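# Place the lying plate upright in the dish rack

## Task

Pick up the plate lying flat on the counter and stand it upright in a free slot of the dish rack. The plate already in the rack must still stand upright in its slot. The placed plate must end motionless with its weight borne by the rack, not held up by the robot. Neither plate may be pushed down below the rack's rails. The rack must finish resting on the counter on all four of its feet. The plate must never drop, or slide within the gripper, by more than a few millimetres at any point.

## Robot and tools

Robot: one arm with six revolute joints and a two-finger parallel gripper. Joint order (the column order everywhere): waist, shoulder, elbow, forearm roll, wrist pitch, wrist roll, followed by the gripper.

Scene frame: origin on the table surface straight below the arm base, +z up, +x forward, +y to the left when facing along +x. The base may sit slightly tilted relative to the table. The reported hand position is approximate, and its error grows as the arm reaches farther.

execute_actions takes "actions", a list holding zero or one item, plus an optional "pictures" boolean (images are included unless you set it to false).
- Empty list: nothing is commanded; you just get the current state back.
- Motion item: {"rows": [...], "steps": n}. rows holds 1 to 15 rows. Each row has exactly 7 numbers. The first six are absolute target angles in radians, in the same form as the Joint positions line. The seventh is the gripper opening, from -1 (closed) to +1 (fully open). Each row drives one control step of 1/30 s. steps is 1 to 15 and defaults to 15; if there are fewer rows than steps, the final row is reused.
- Wait item: {"steps": n} with no rows, n up to 300. It returns once n steps have elapsed since the previous result, and your reply time counts toward that total.
A rejected call moves nothing.

Joint ranges in radians: waist -6.283 to 6.283, shoulder -2.059 to 2.094, elbow -3.927 to 0.192, forearm roll -6.283 to 6.283, wrist pitch -1.693 to 3.142, wrist roll -6.283 to 6.283. The actual stops may differ from these by up to 0.010. A call is rejected if a target lies more than 0.010 beyond a stated end and is also farther out than that joint's last reported angle. A target beyond the real stop is clipped to the stop, and the result then reports "joint sent to its limit"; this line can refer to an earlier action that is still running. If the line is absent, that does not prove the joint has room left.

Speed rules: each joint target moves at most 3.14 rad/s, needs 0.16 s to reach that speed, and all joints are timed to arrive together. On every step, each target is kept within 0.623 rad of the measured angle. If the targets would put the gripper more than 70 mm from where it is now, they are all pulled back toward the current angles. Large moves therefore take several calls or a sequence of gradual rows.

Between calls the arm keeps heading toward the last row you sent, including while you are thinking. It stops pursuing that row once it has barely moved for a moment or a step has been HELD. Only a new action makes it travel or press further. Fingers that were still opening or closing finish their motion.

Result lines:
- end_effector_position (m) and end_effector_quat_wxyz, plus linear (m/s) and angular (rad/s) velocities, all in the scene frame. The position is the point between the finger pads when closed, roughly 2 cm behind the fingertips. The fingers point along the gripper's +z axis and open along its y axis. When closing, the tips move about 10 mm farther along +z.
- Joint positions and Joint velocities: six joints (rad, rad/s), then the finger-pad gap (m, m/s). The gap is 0.084 when fully open.
- grip_measured: the actual opening on the same -1 to +1 scale you command.
- "joint command not followed": a clearance check altered or blocked targets. Mounting blocks and posts count as part of the arm.
- HELD: marks steps on which your row was not sent, fully or partly.
- MOTOR HOT: a motor has reached 65 °C. OVER-TEMPERATURE FAULT: it reached 80 °C and the brakes lock until it cools. Carrying loads and holding them while you think both add heat, and some heat carries over into the next scene.
- Torque fault: if a contact torque reaches a joint's limit, the arm halts, backs that joint off slightly, waits 10 s and drops the rest of the call. Limits in N m: waist 43.5, shoulder 43.5, elbow 26.1, forearm roll 26.1, wrist pitch 17.4, wrist roll 17.4. A carried object's weight counts toward these.

Gripping: to hold something, command an opening well below grip_measured; the bigger the gap, the tighter the squeeze. Each pad exerts up to about 24 N on objects up to about 6 cm wide. Closing quickly can press harder, and can even force the fingers open. At -1, a part about 0.5 mm or thicker receives full force; thinner parts receive less. Commanding exactly the grip_measured value you read still applies some pressure, less for wider parts, and a wide part may slip.

zoom_image: {"camera": name, "region": [x0, y0, x1, y1]} in pixels of that camera's latest image, origin at the top-left, at most 504 by 504. It returns a magnified view. Cameras, all 896x504: cam_head_left, cam_head_right, cam_low, cam_wrist. Approximate focal lengths in pixels: 457, 454, 427 and 653 respectively, with the principal point near (449, 252). All have noticeable radial distortion.

finished_scene: {"scene": n}, where n is the number of the scene you are in. Replying without any tool call ends everything.

Cautions: never drop the plate or let it slide in the grip. Avoid slamming, hard collisions and heavy pushing. Do not tip or lift the rack, do not knock anything off the table, and do not press plates below the rails. Release the plate only once the rack is supporting it, then check that it stays still. Loose objects may occasionally be nudged by an outside push.

Each tool is called after "Emit:" as name(argument=value, ...), one argument or row to a line, values as JSON.

## Session

Emit:
execute_actions(
  actions=[],
)

Scene clock: 0.00 s of 4942.00 s.
end_effector_position=(+0.0425, +0.3167, +0.2662) grip_measured=-1.00 end_effector_quat_wxyz=(-0.150, +0.748, -0.408, +0.502) end_effector_velocity=(+0.000, -0.001, -0.000) end_effector_angular_velocity=(-0.001, -0.001, +0.001)
Joint positions: [ 2.083 -0.106 -0.685 -0.767  1.766 -2.639  0.   ]
Joint velocities: [ 0.     0.     0.002 -0.    -0.     0.    -0.   ]

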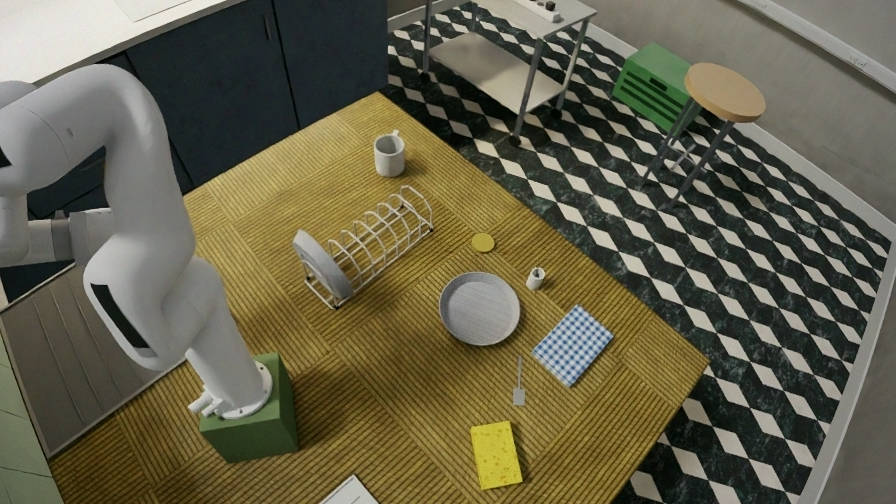

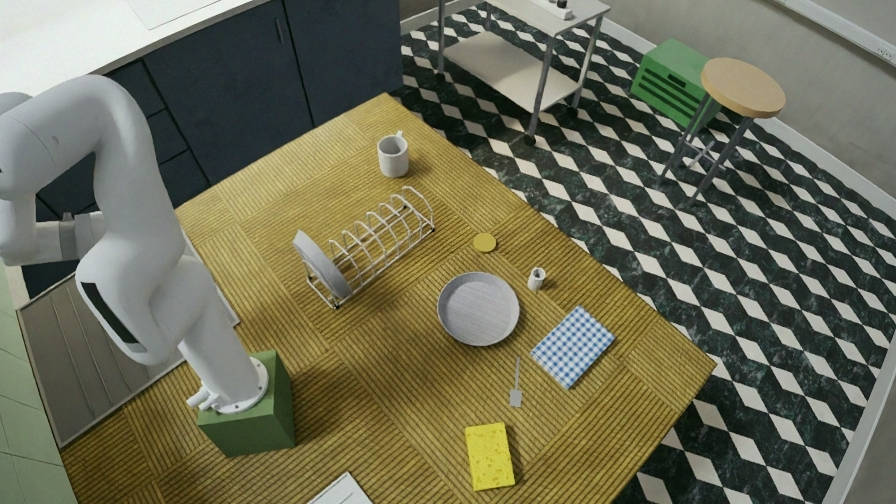

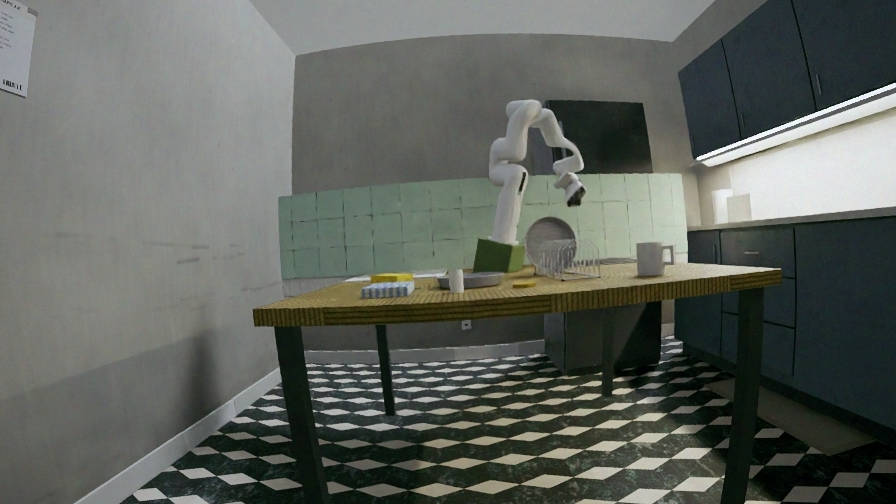

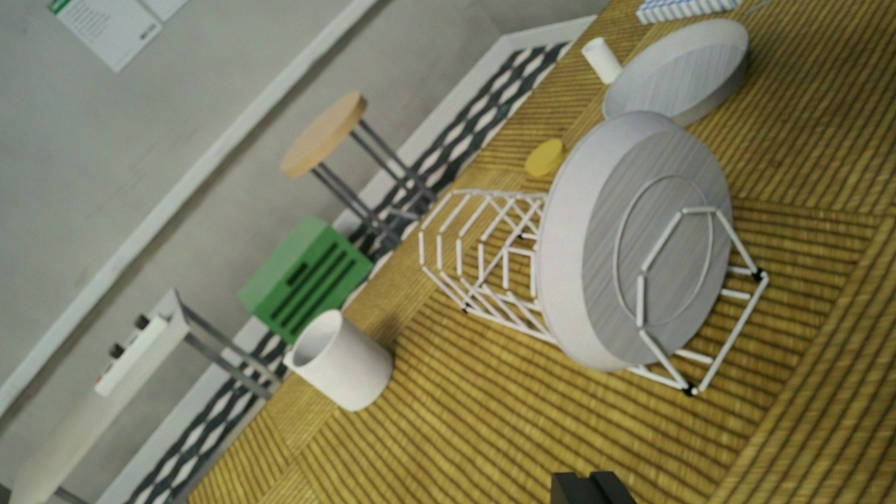

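Emit:
zoom_image(
  camera="cam_low",
  region=[400,200,640,310],
)

Emit:
zoom_image(
  camera="cam_head_left",
  region=[270,170,550,360],
)

Region (400, 200, 640, 310) of cam_low's 896x504 image, scaled by 2.100, with more detail than that image has; it fills the top 231 rows of this view, and the rest is white.

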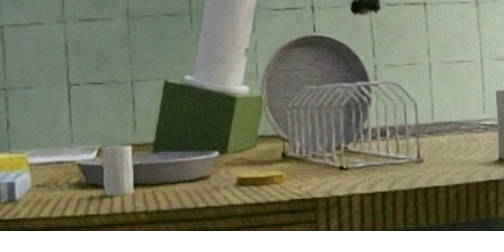

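Region (270, 170, 550, 360) of cam_head_left's 896x504 image, scaled by 1.800, with more detail than that image has; it fills the top 342 rows of this view, and the rest is white.

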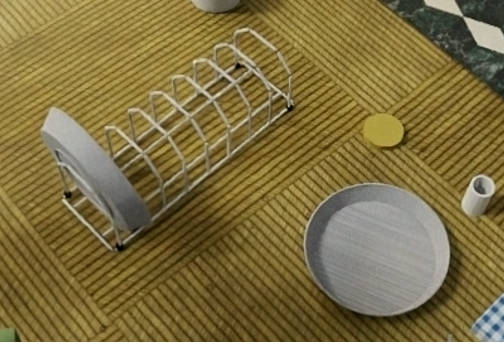

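Emit:
execute_actions(
  actions=[
    {"rows":[[2.0,-0.106,-1.25,-0.5,1.6,-2,1]],"steps":15},
  ],
  pictures=false,
)

Emit:
execute_actions(
  actions=[
    {"rows":[[-0.2,-0.1,-1.2,0,1.3,0,1]],"steps":15},
  ],
  pictures=false,
)

Emit:
execute_actions(
  actions=[
    {"steps":60},
  ],
)

Scene clock: 15.40 s of 4942.00 s.
end_effector_position=(-0.0680, +0.4563, +0.3533) grip_measured=+1.00 end_effector_quat_wxyz=(+0.147, -0.530, +0.816, -0.180) end_effector_velocity=(-0.118, +0.220, +0.236) end_effector_angular_velocity=(+0.985, +0.685, -1.074)
Joint positions: [ 2.004 -0.108 -1.225 -0.514  1.608 -2.035  0.084]
Joint velocities: [-0.11  -0.04  -0.792  0.333 -0.217  0.799  0.   ]
Steps of this call (steps 1 to 90: nothing new was sent; then 11.90 s passed at rest; steps 91 to 105: all 15 steps of this action). Readings (joint positions):
91: [2.083 -0.106 -0.685 -0.767 1.766 -2.639]
92: [2.083 -0.106 -0.689 -0.764 1.764 -2.632]
94: [2.074 -0.104 -0.739 -0.736 1.748 -2.567]
98: [2.046 -0.106 -0.939 -0.648 1.691 -2.356]
105: the state above

Scene clock: 15.90 s of 4942.00 s.
end_effector_position=(+0.0929, +0.4816, +0.2931) grip_measured=+1.00 end_effector_quat_wxyz=(+0.025, +0.099, +0.982, -0.157) end_effector_velocity=(+0.475, -0.038, -0.065) end_effector_angular_velocity=(+0.058, -0.385, -2.692)
Joint positions: [ 1.369 -0.101 -1.209 -0.153  1.392 -1.377  0.084]
Joint velocities: [-1.322  0.001  0.023  0.37  -0.223  1.313  0.   ]
Steps of this call (steps 1 to 15: all 15 steps of this action). Readings (joint positions):
1: [2.001 -0.109 -1.245 -0.506 1.603 -2.015]
2: [1.995 -0.110 -1.251 -0.497 1.597 -1.999]
4: [1.935 -0.108 -1.240 -0.443 1.565 -1.933]
8: [1.700 -0.102 -1.219 -0.283 1.470 -1.706]
15: the state above

Scene clock: 17.90 s of 4942.00 s.
end_effector_position=(+0.4842, +0.0319, +0.3462) grip_measured=+1.00 end_effector_quat_wxyz=(+0.117, +0.991, -0.030, -0.061) end_effector_velocity=(-0.000, -0.001, +0.000) end_effector_angular_velocity=(-0.001, -0.000, -0.001)
Joint positions: [-0.2   -0.1   -1.2    0.     1.3   -0.     0.084]
Joint velocities: [-0.002  0.    -0.    -0.001  0.    -0.     0.   ]
Steps of this call (steps 1 to 60: the robot went on to your last target). Readings (joint positions):
1: [1.325 -0.101 -1.209 -0.141 1.385 -1.333]
2: [1.281 -0.101 -1.208 -0.130 1.379 -1.290]
4: [1.196 -0.101 -1.207 -0.112 1.367 -1.205]
8: [1.030 -0.100 -1.205 -0.083 1.350 -1.039]
60: the state above
The arm was judged still, so your last target was given up. Only a new action makes it travel on or press farther. Fingers that are still opening or closing keep moving.

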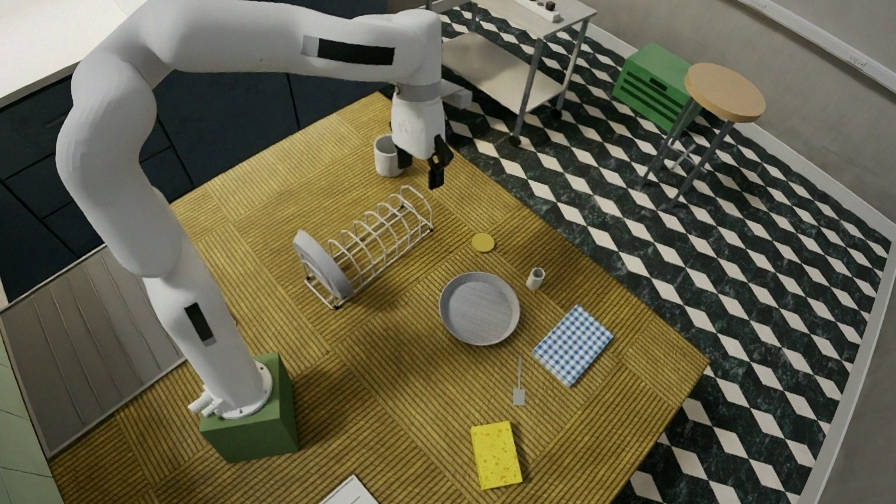

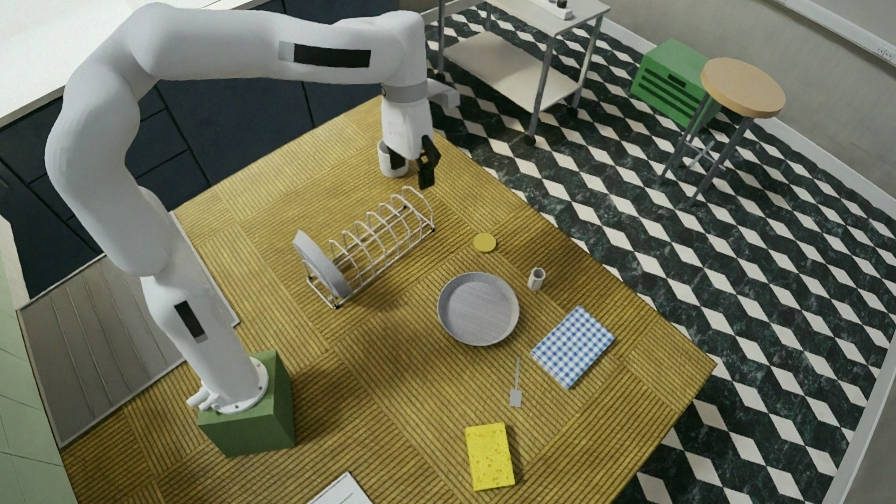

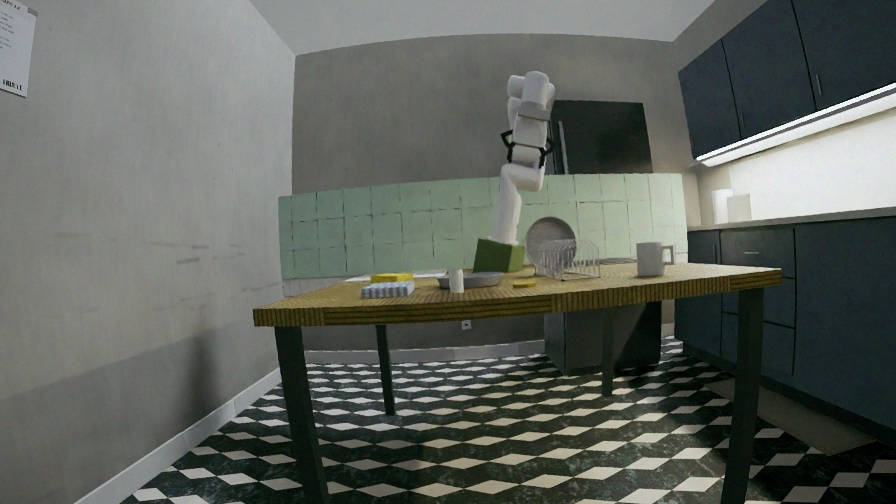

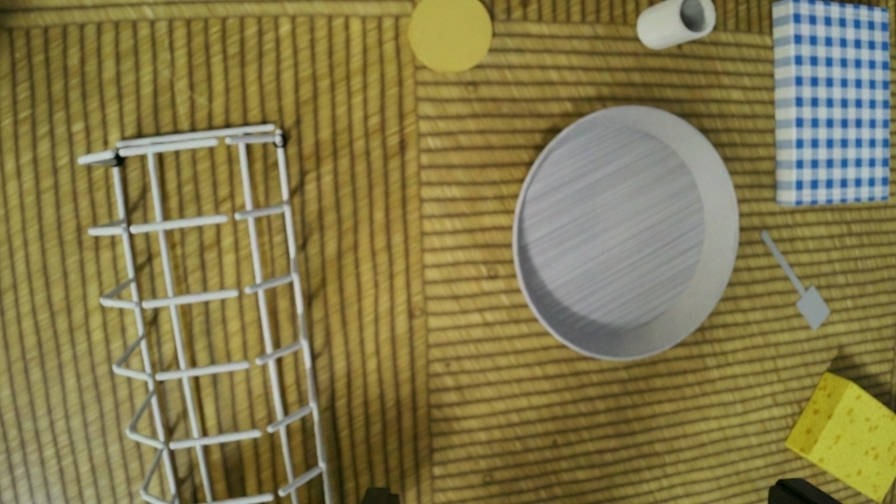

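Emit:
execute_actions(
  actions=[
    {"rows":[[-0.33,0.368,-0.328,0,-0.59,-1.045,-0.3]],"steps":15},
  ],
  pictures=false,
)

Emit:
execute_actions(
  actions=[
    {"steps":45},
  ],
)

Emit:
zoom_image(
  camera="cam_low",
  region=[400,200,640,310],
)

Emit:
zoom_image(
  camera="cam_head_left",
  region=[330,170,610,360],
)

Scene clock: 42.43 s of 4942.00 s.
end_effector_position=(+0.3868, -0.0383, +0.1431) grip_measured=-0.32 end_effector_quat_wxyz=(+0.076, +0.972, +0.117, -0.187) end_effector_velocity=(-0.326, -0.112, -0.387) end_effector_angular_velocity=(+0.399, +0.497, +0.805)
Joint positions: [-0.265  0.133 -0.814 -0.     0.907 -0.393  0.03 ]
Joint velocities: [-0.129  0.465  0.96   0.    -1.097 -1.098 -0.   ]
Steps of this call (steps 1 to 90: nothing new was sent; then 21.03 s passed at rest; steps 91 to 105: all 15 steps of this action). Readings (joint positions):
91: [-0.200 -0.100 -1.200 0.000 1.300 -0.000]
92: [-0.201 -0.097 -1.196 0.000 1.293 -0.007]
94: [-0.211 -0.066 -1.156 0.000 1.238 -0.059]
98: [-0.233 0.018 -1.033 -0.000 1.129 -0.171]
105: the state above

Scene clock: 43.93 s of 4942.00 s.
end_effector_position=(+0.4016, -0.0838, +0.0802) grip_measured=-0.32 end_effector_quat_wxyz=(+0.231, +0.865, +0.431, +0.117) end_effector_velocity=(-0.000, +0.000, -0.000) end_effector_angular_velocity=(+0.000, +0.001, +0.000)
Joint positions: [-0.33   0.368 -0.328 -0.    -0.59  -1.045  0.03 ]
Joint velocities: [ 0.     0.     0.    -0.     0.001  0.    -0.   ]
Steps of this call (steps 1 to 45: the robot went on to your last target). Readings (joint positions):
1: [-0.269 0.149 -0.782 -0.000 0.869 -0.431]
2: [-0.273 0.164 -0.749 -0.000 0.828 -0.472]
4: [-0.282 0.196 -0.683 -0.000 0.736 -0.561]
8: [-0.301 0.265 -0.542 -0.000 0.481 -0.754]
45: the state above
The arm was judged still, so your last target was given up. Only a new action makes it travel on or press farther. Fingers that are still opening or closing keep moving.

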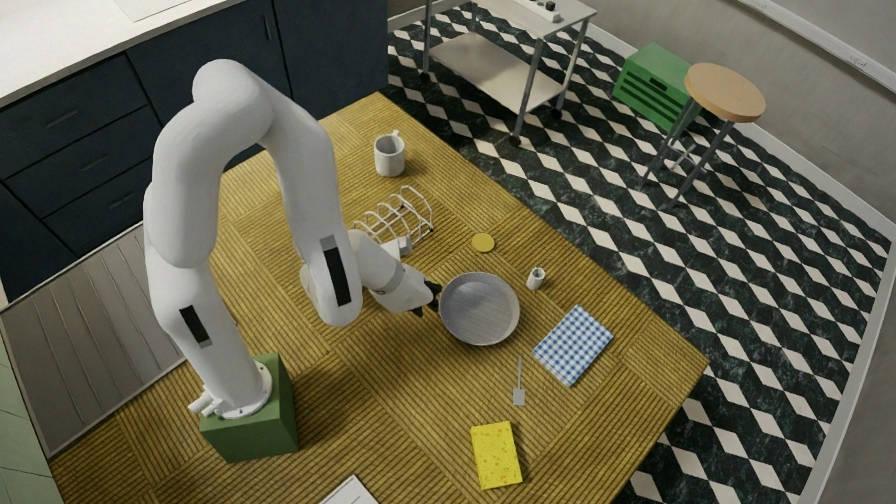

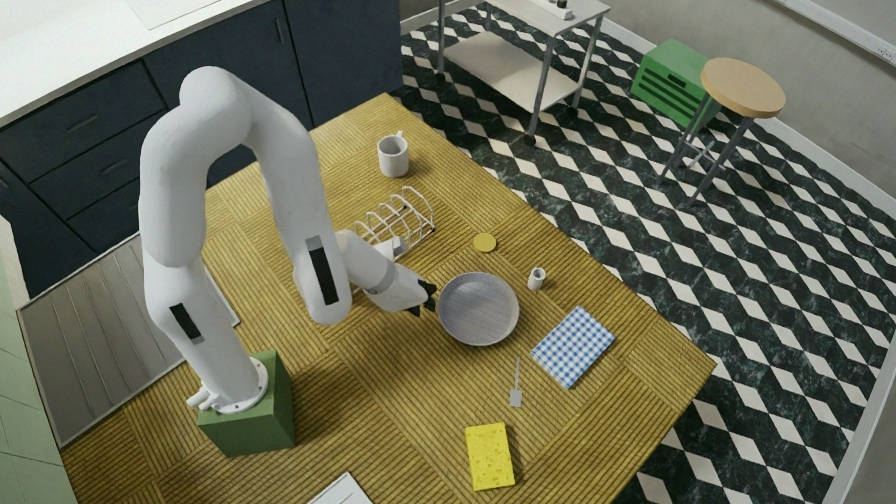

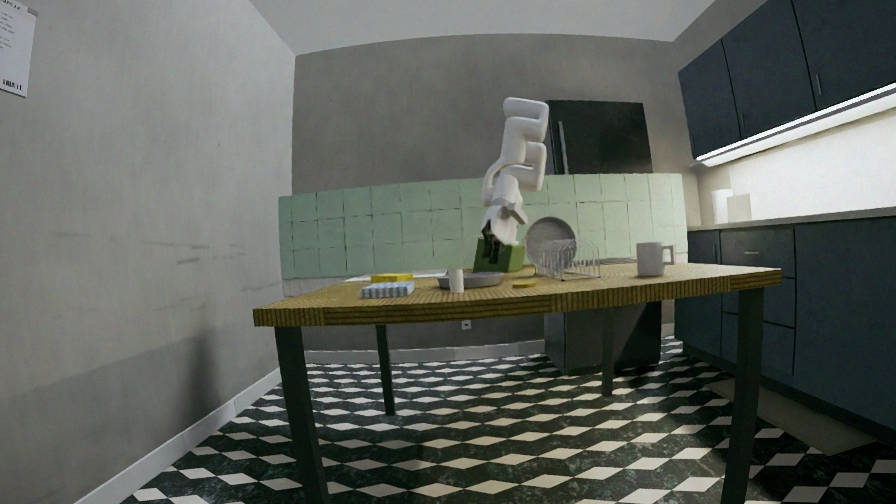

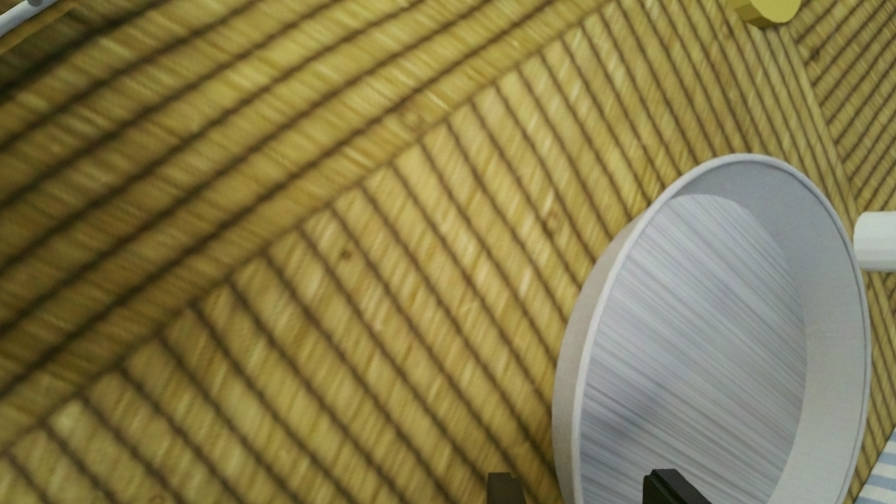

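Region (400, 200, 640, 310) of cam_low's 896x504 image, scaled by 2.100, with more detail than that image has; it fills the top 231 rows of this view, and the rest is white.

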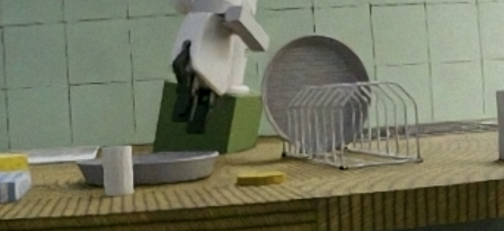

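Region (330, 170, 610, 360) of cam_head_left's 896x504 image, scaled by 1.800, with more detail than that image has; it fills the top 342 rows of this view, and the rest is white.

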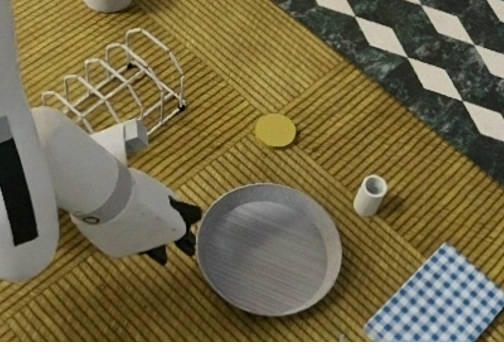

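Emit:
execute_actions(
  actions=[
    {"rows":[[-0.33,0.41,-0.355,0,-0.605,-1.045,-0.35],[-0.33,0.45,-0.383,0,-0.617,-1.045,-0.35],[-0.33,0.49,-0.411,0,-0.629,-1.045,-0.35],[-0.33,0.53,-0.44,0,-0.64,-1.045,-0.35],[-0.33,0.56,-0.461,0,-0.649,-1.045,-0.35],[-0.33,0.59,-0.483,0,-0.657,-1.045,-0.35],[-0.33,0.61,-0.497,0,-0.663,-1.045,-0.35]],"steps":15},
  ],
)

Emit:
zoom_image(
  camera="cam_low",
  region=[430,230,550,300],
)

Scene clock: 47.10 s of 4942.00 s.
end_effector_position=(+0.4241, -0.1003, +0.0322) grip_measured=-0.37 end_effector_quat_wxyz=(+0.231, +0.865, +0.431, +0.117) end_effector_velocity=(+0.008, +0.000, +0.007) end_effector_angular_velocity=(-0.004, -0.022, +0.005)
Joint positions: [-0.33   0.609 -0.496  0.    -0.663 -1.045  0.028]
Joint velocities: [ 0.    -0.014 -0.005  0.001 -0.004  0.     0.   ]
Steps of this call (steps 1 to 80: nothing new was sent; steps 81 to 95: all 15 steps of this action). Readings (joint positions):
81: [-0.330 0.368 -0.328 0.000 -0.590 -1.045]
82: [-0.330 0.373 -0.331 0.000 -0.593 -1.045]
84: [-0.330 0.419 -0.363 0.000 -0.609 -1.045]
88: [-0.330 0.559 -0.461 -0.000 -0.648 -1.045]
95: the state above

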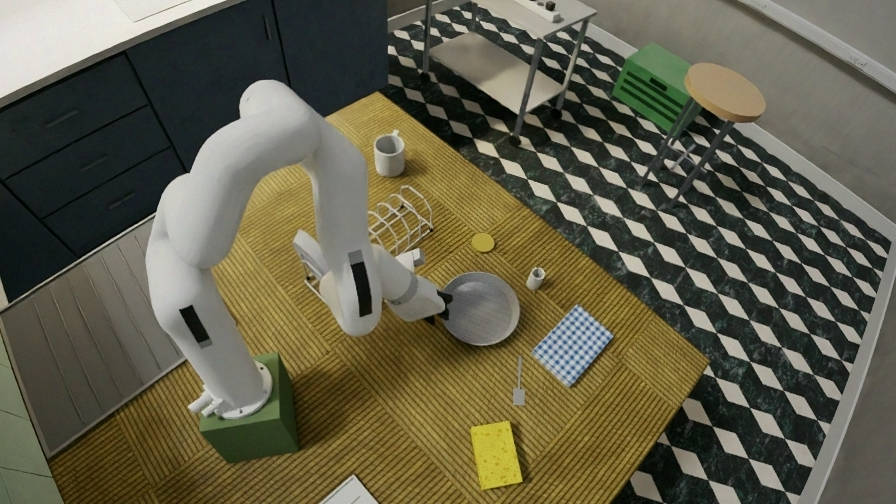

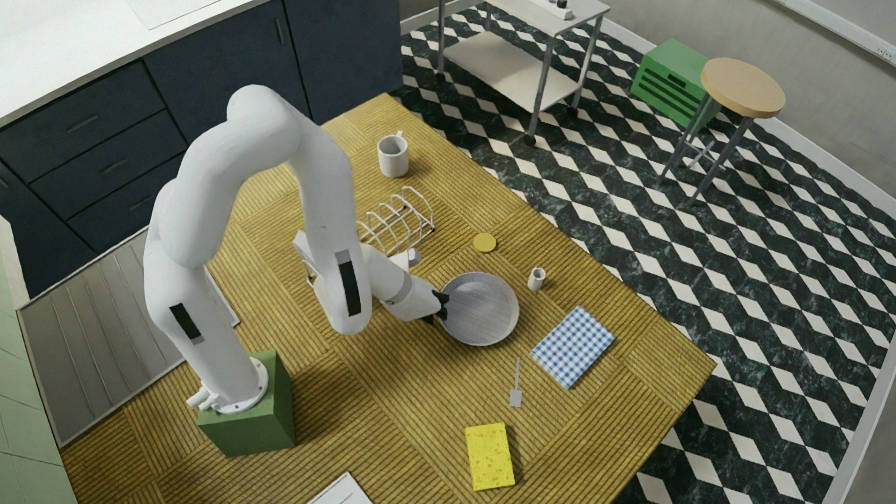

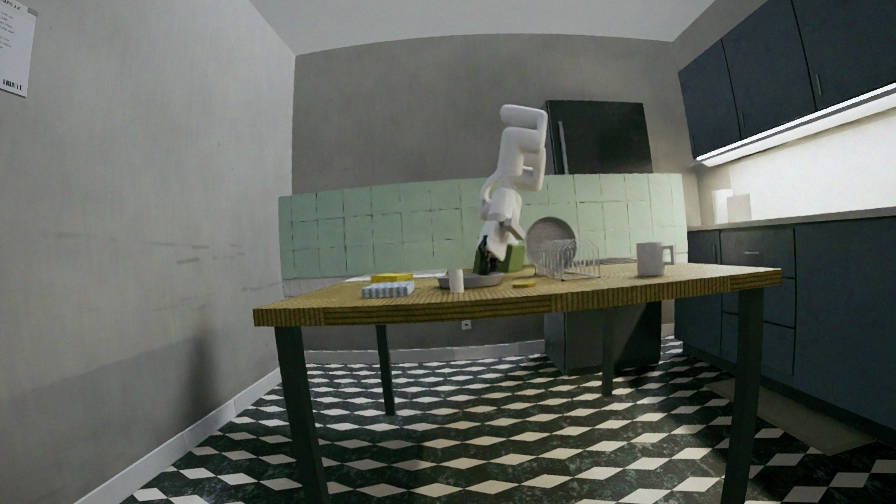

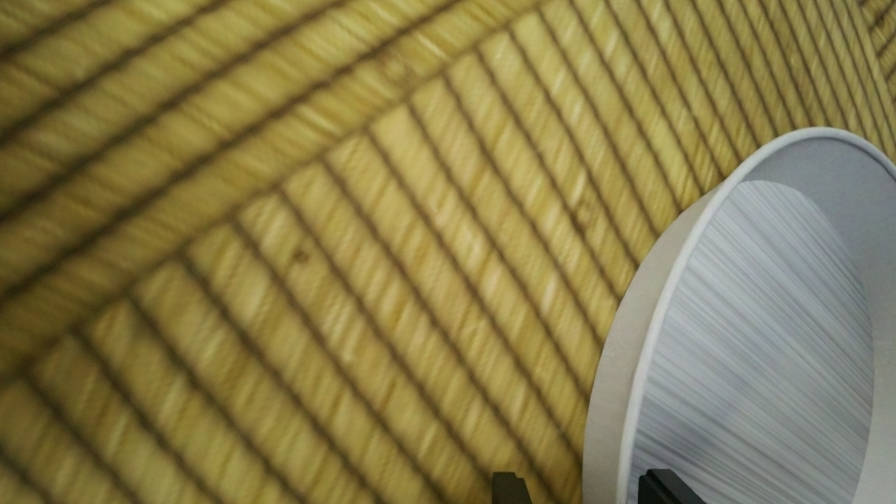

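Region (430, 230, 550, 300) of cam_low's 896x504 image, scaled by 4.200, with more detail than that image has; it fills the top 294 rows of this view, and the rest is white.

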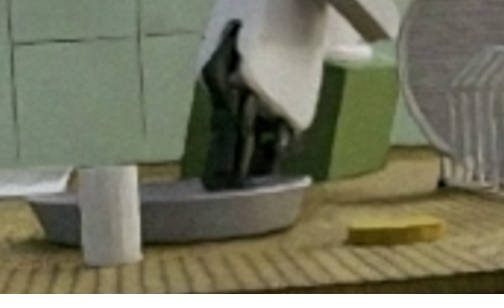

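Emit:
execute_actions(
  actions=[
    {"rows":[[-0.333,0.632,-0.499,0,-0.708,-1.059,-0.4],[-0.336,0.655,-0.502,0,-0.754,-1.073,-0.4],[-0.339,0.68,-0.504,0,-0.8,-1.087,-0.4],[-0.342,0.705,-0.507,0,-0.846,-1.1,-0.4],[-0.345,0.73,-0.51,0,-0.892,-1.115,-0.45],[-0.347,0.755,-0.512,0,-0.938,-1.129,-0.45],[-0.35,0.78,-0.515,0,-0.984,-1.143,-0.45],[-0.353,0.805,-0.518,0,-1.03,-1.157,-0.5],[-0.356,0.83,-0.52,0,-1.075,-1.171,-0.5],[-0.359,0.856,-0.523,0,-1.118,-1.185,-0.5]],"steps":15},
  ],
)

Scene clock: 51.33 s of 4942.00 s.
end_effector_position=(+0.4203, -0.1143, +0.0279) grip_measured=-0.52 end_effector_quat_wxyz=(+0.309, +0.804, +0.474, +0.184) end_effector_velocity=(+0.014, -0.001, +0.014) end_effector_angular_velocity=(-0.046, -0.088, +0.056)
Joint positions: [-0.359  0.856 -0.521  0.    -1.112 -1.183  0.021]
Joint velocities: [-0.005  0.042 -0.021 -0.003 -0.127 -0.042  0.001]
Steps of this call (steps 1 to 15: the robot went on to your last target; steps 16 to 100: nothing new was sent; then 0.40 s passed at rest; steps 101 to 115: all 15 steps of this action). Readings (joint positions):
101: [-0.330 0.610 -0.497 -0.000 -0.663 -1.045]
102: [-0.330 0.612 -0.497 -0.000 -0.670 -1.047]
104: [-0.333 0.636 -0.501 -0.000 -0.721 -1.063]
108: [-0.344 0.727 -0.509 0.000 -0.885 -1.113]
115: the state above

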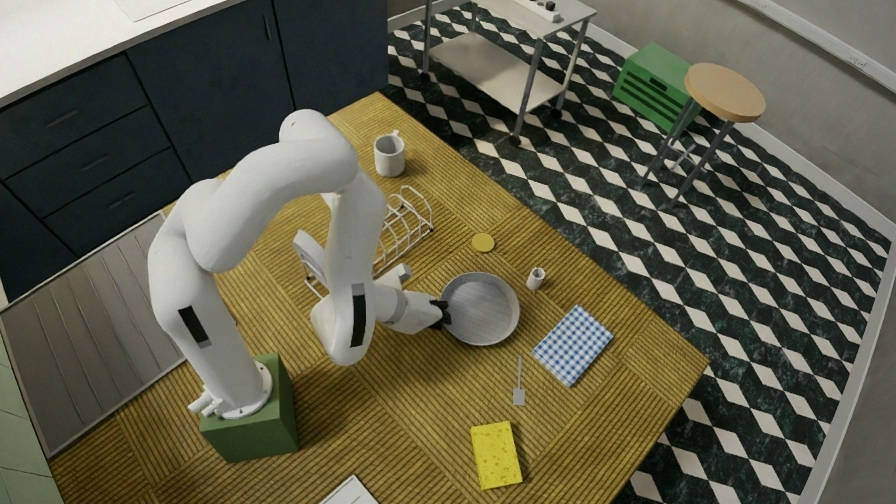

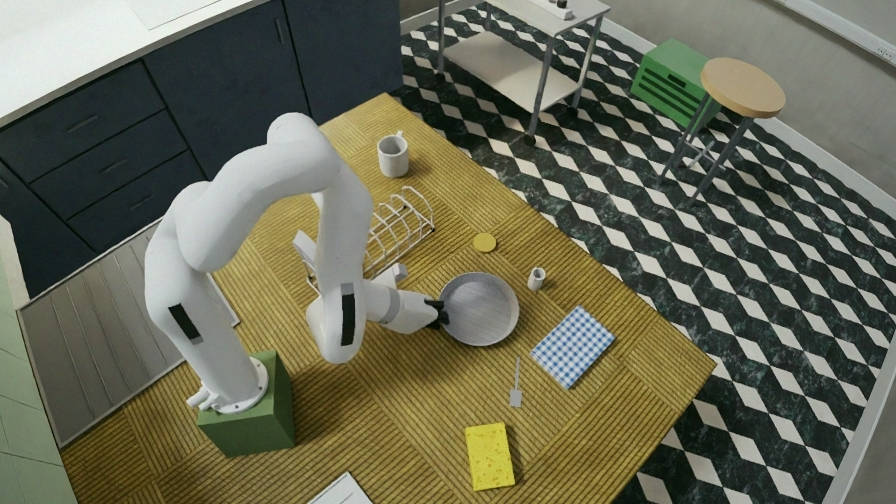

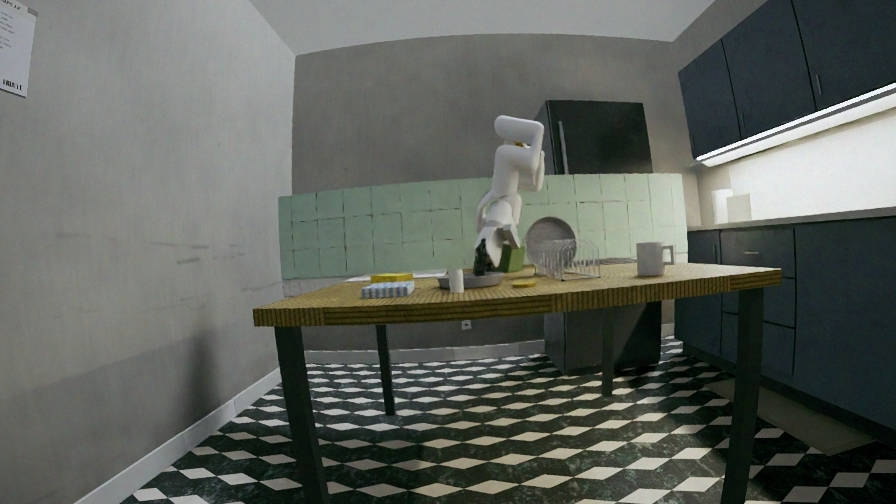

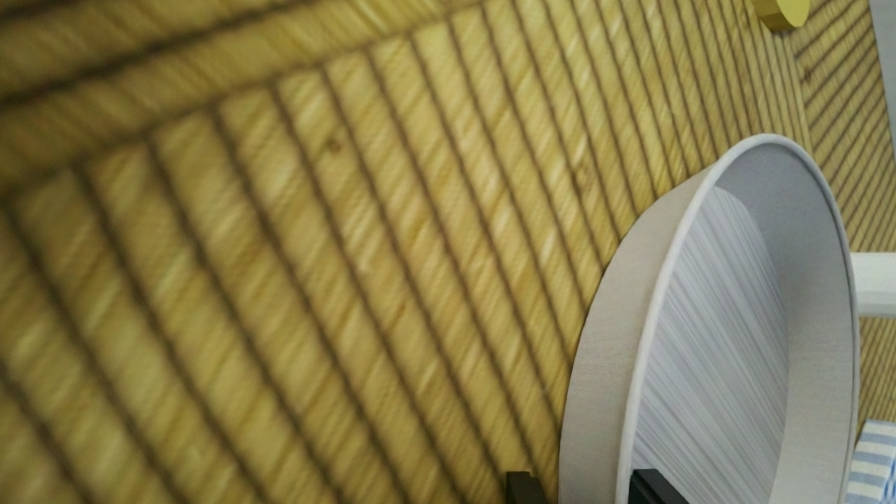

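Emit:
execute_actions(
  actions=[
    {"rows":[[-0.359,0.856,-0.523,0,-1.118,-1.185,-0.3],[-0.35,0.6,-0.38,0,-0.95,-1.15,-0.3]],"steps":10},
  ],
  pictures=false,
)

Emit:
execute_actions(
  actions=[
    {"rows":[[-0.286,0.369,-0.612,0,-0.067,-0.692,-0.3]],"steps":15},
  ],
  pictures=false,
)

Emit:
execute_actions(
  actions=[
    {"steps":12},
  ],
)

Scene clock: 56.10 s of 4942.00 s.
end_effector_position=(+0.4193, -0.0975, +0.0740) grip_measured=-0.32 end_effector_quat_wxyz=(+0.294, +0.816, +0.466, +0.176) end_effector_velocity=(-0.030, +0.006, -0.003) end_effector_angular_velocity=(+0.034, +0.101, -0.045)
Joint positions: [-0.35   0.598 -0.383 -0.    -0.956 -1.151  0.03 ]
Joint velocities: [ 0.003 -0.097  0.084  0.002  0.127  0.023 -0.   ]
Steps of this call (steps 1 to 15: the robot went on to your last target; steps 16 to 100: nothing new was sent; then 1.10 s passed at rest; steps 101 to 110: all 10 steps of this action). Readings (joint positions):
101: [-0.359 0.856 -0.523 -0.000 -1.118 -1.185]
102: [-0.359 0.856 -0.523 0.000 -1.118 -1.185]
104: [-0.358 0.830 -0.508 0.000 -1.097 -1.181]
108: [-0.351 0.630 -0.399 -0.000 -0.975 -1.155]
110: the state above

Scene clock: 56.60 s of 4942.00 s.
end_effector_position=(+0.4503, -0.0762, +0.0619) grip_measured=-0.32 end_effector_quat_wxyz=(+0.156, +0.944, +0.286, +0.051) end_effector_velocity=(-0.053, +0.002, -0.027) end_effector_angular_velocity=(+0.046, +0.206, -0.133)
Joint positions: [-0.286  0.37  -0.61  -0.    -0.077 -0.696  0.03 ]
Joint velocities: [ 0.004 -0.01  -0.001  0.002  0.248  0.081 -0.   ]
Steps of this call (steps 1 to 15: all 15 steps of this action). Readings (joint positions):
1: [-0.350 0.597 -0.381 -0.000 -0.952 -1.150]
2: [-0.349 0.597 -0.382 0.000 -0.942 -1.144]
4: [-0.343 0.576 -0.403 0.000 -0.874 -1.094]
8: [-0.311 0.460 -0.525 -0.000 -0.529 -0.873]
15: the state above

Scene clock: 57.00 s of 4942.00 s.
end_effector_position=(+0.4490, -0.0762, +0.0612) grip_measured=-0.32 end_effector_quat_wxyz=(+0.154, +0.945, +0.284, +0.047) end_effector_velocity=(+0.001, +0.000, +0.001) end_effector_angular_velocity=(+0.000, -0.001, +0.000)
Joint positions: [-0.286  0.369 -0.612  0.    -0.067 -0.692  0.03 ]
Joint velocities: [ 0.001 -0.002 -0.    -0.     0.001  0.001  0.   ]
Steps of this call (steps 1 to 12: the robot went on to your last target). Readings (joint positions):
1: [-0.286 0.370 -0.610 -0.000 -0.071 -0.694]
2: [-0.286 0.370 -0.609 0.000 -0.069 -0.693]
4: [-0.286 0.371 -0.609 0.000 -0.068 -0.693]
8: [-0.286 0.370 -0.611 0.000 -0.067 -0.692]
12: the state above

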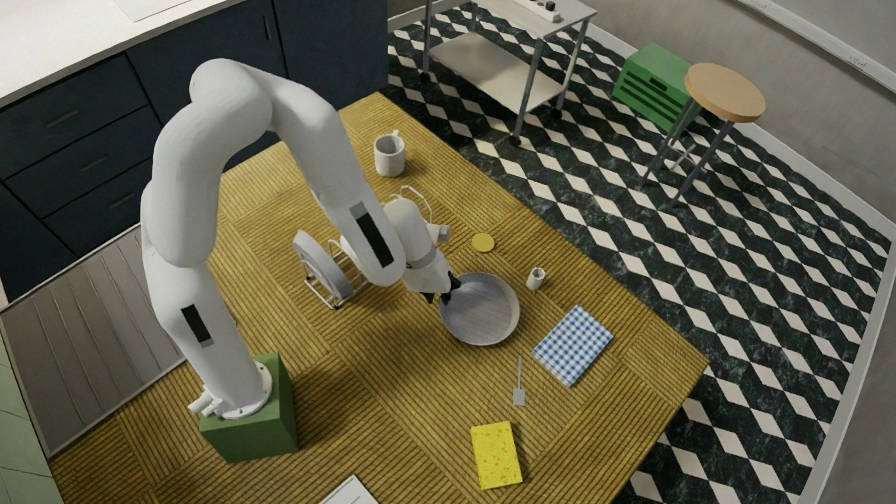

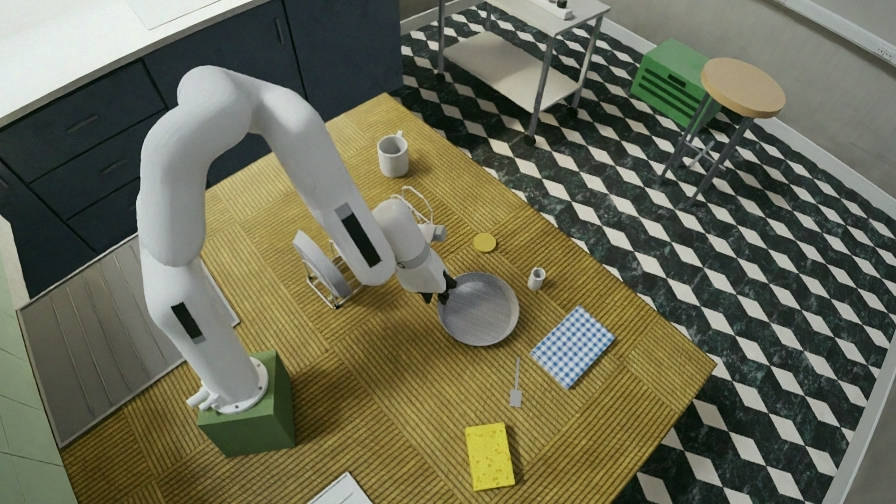

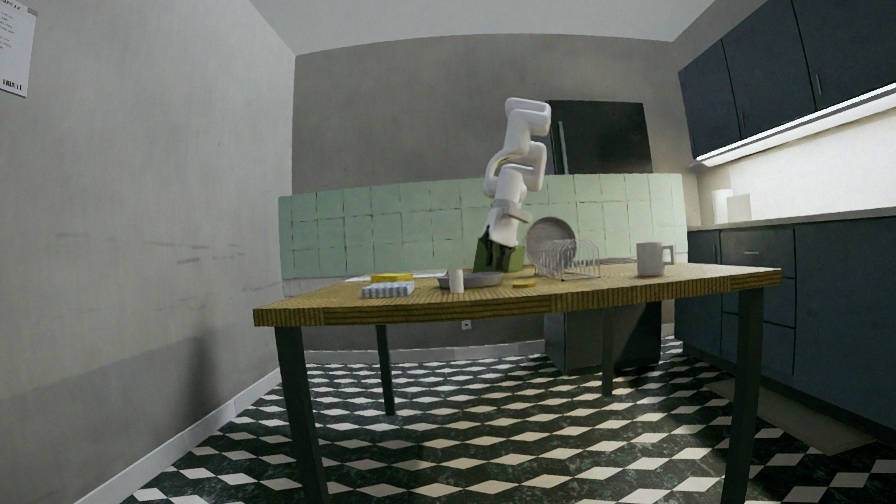

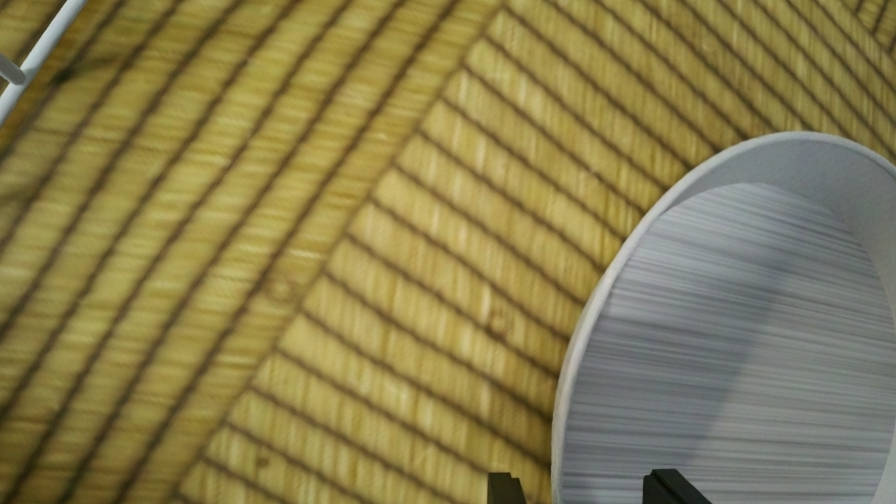

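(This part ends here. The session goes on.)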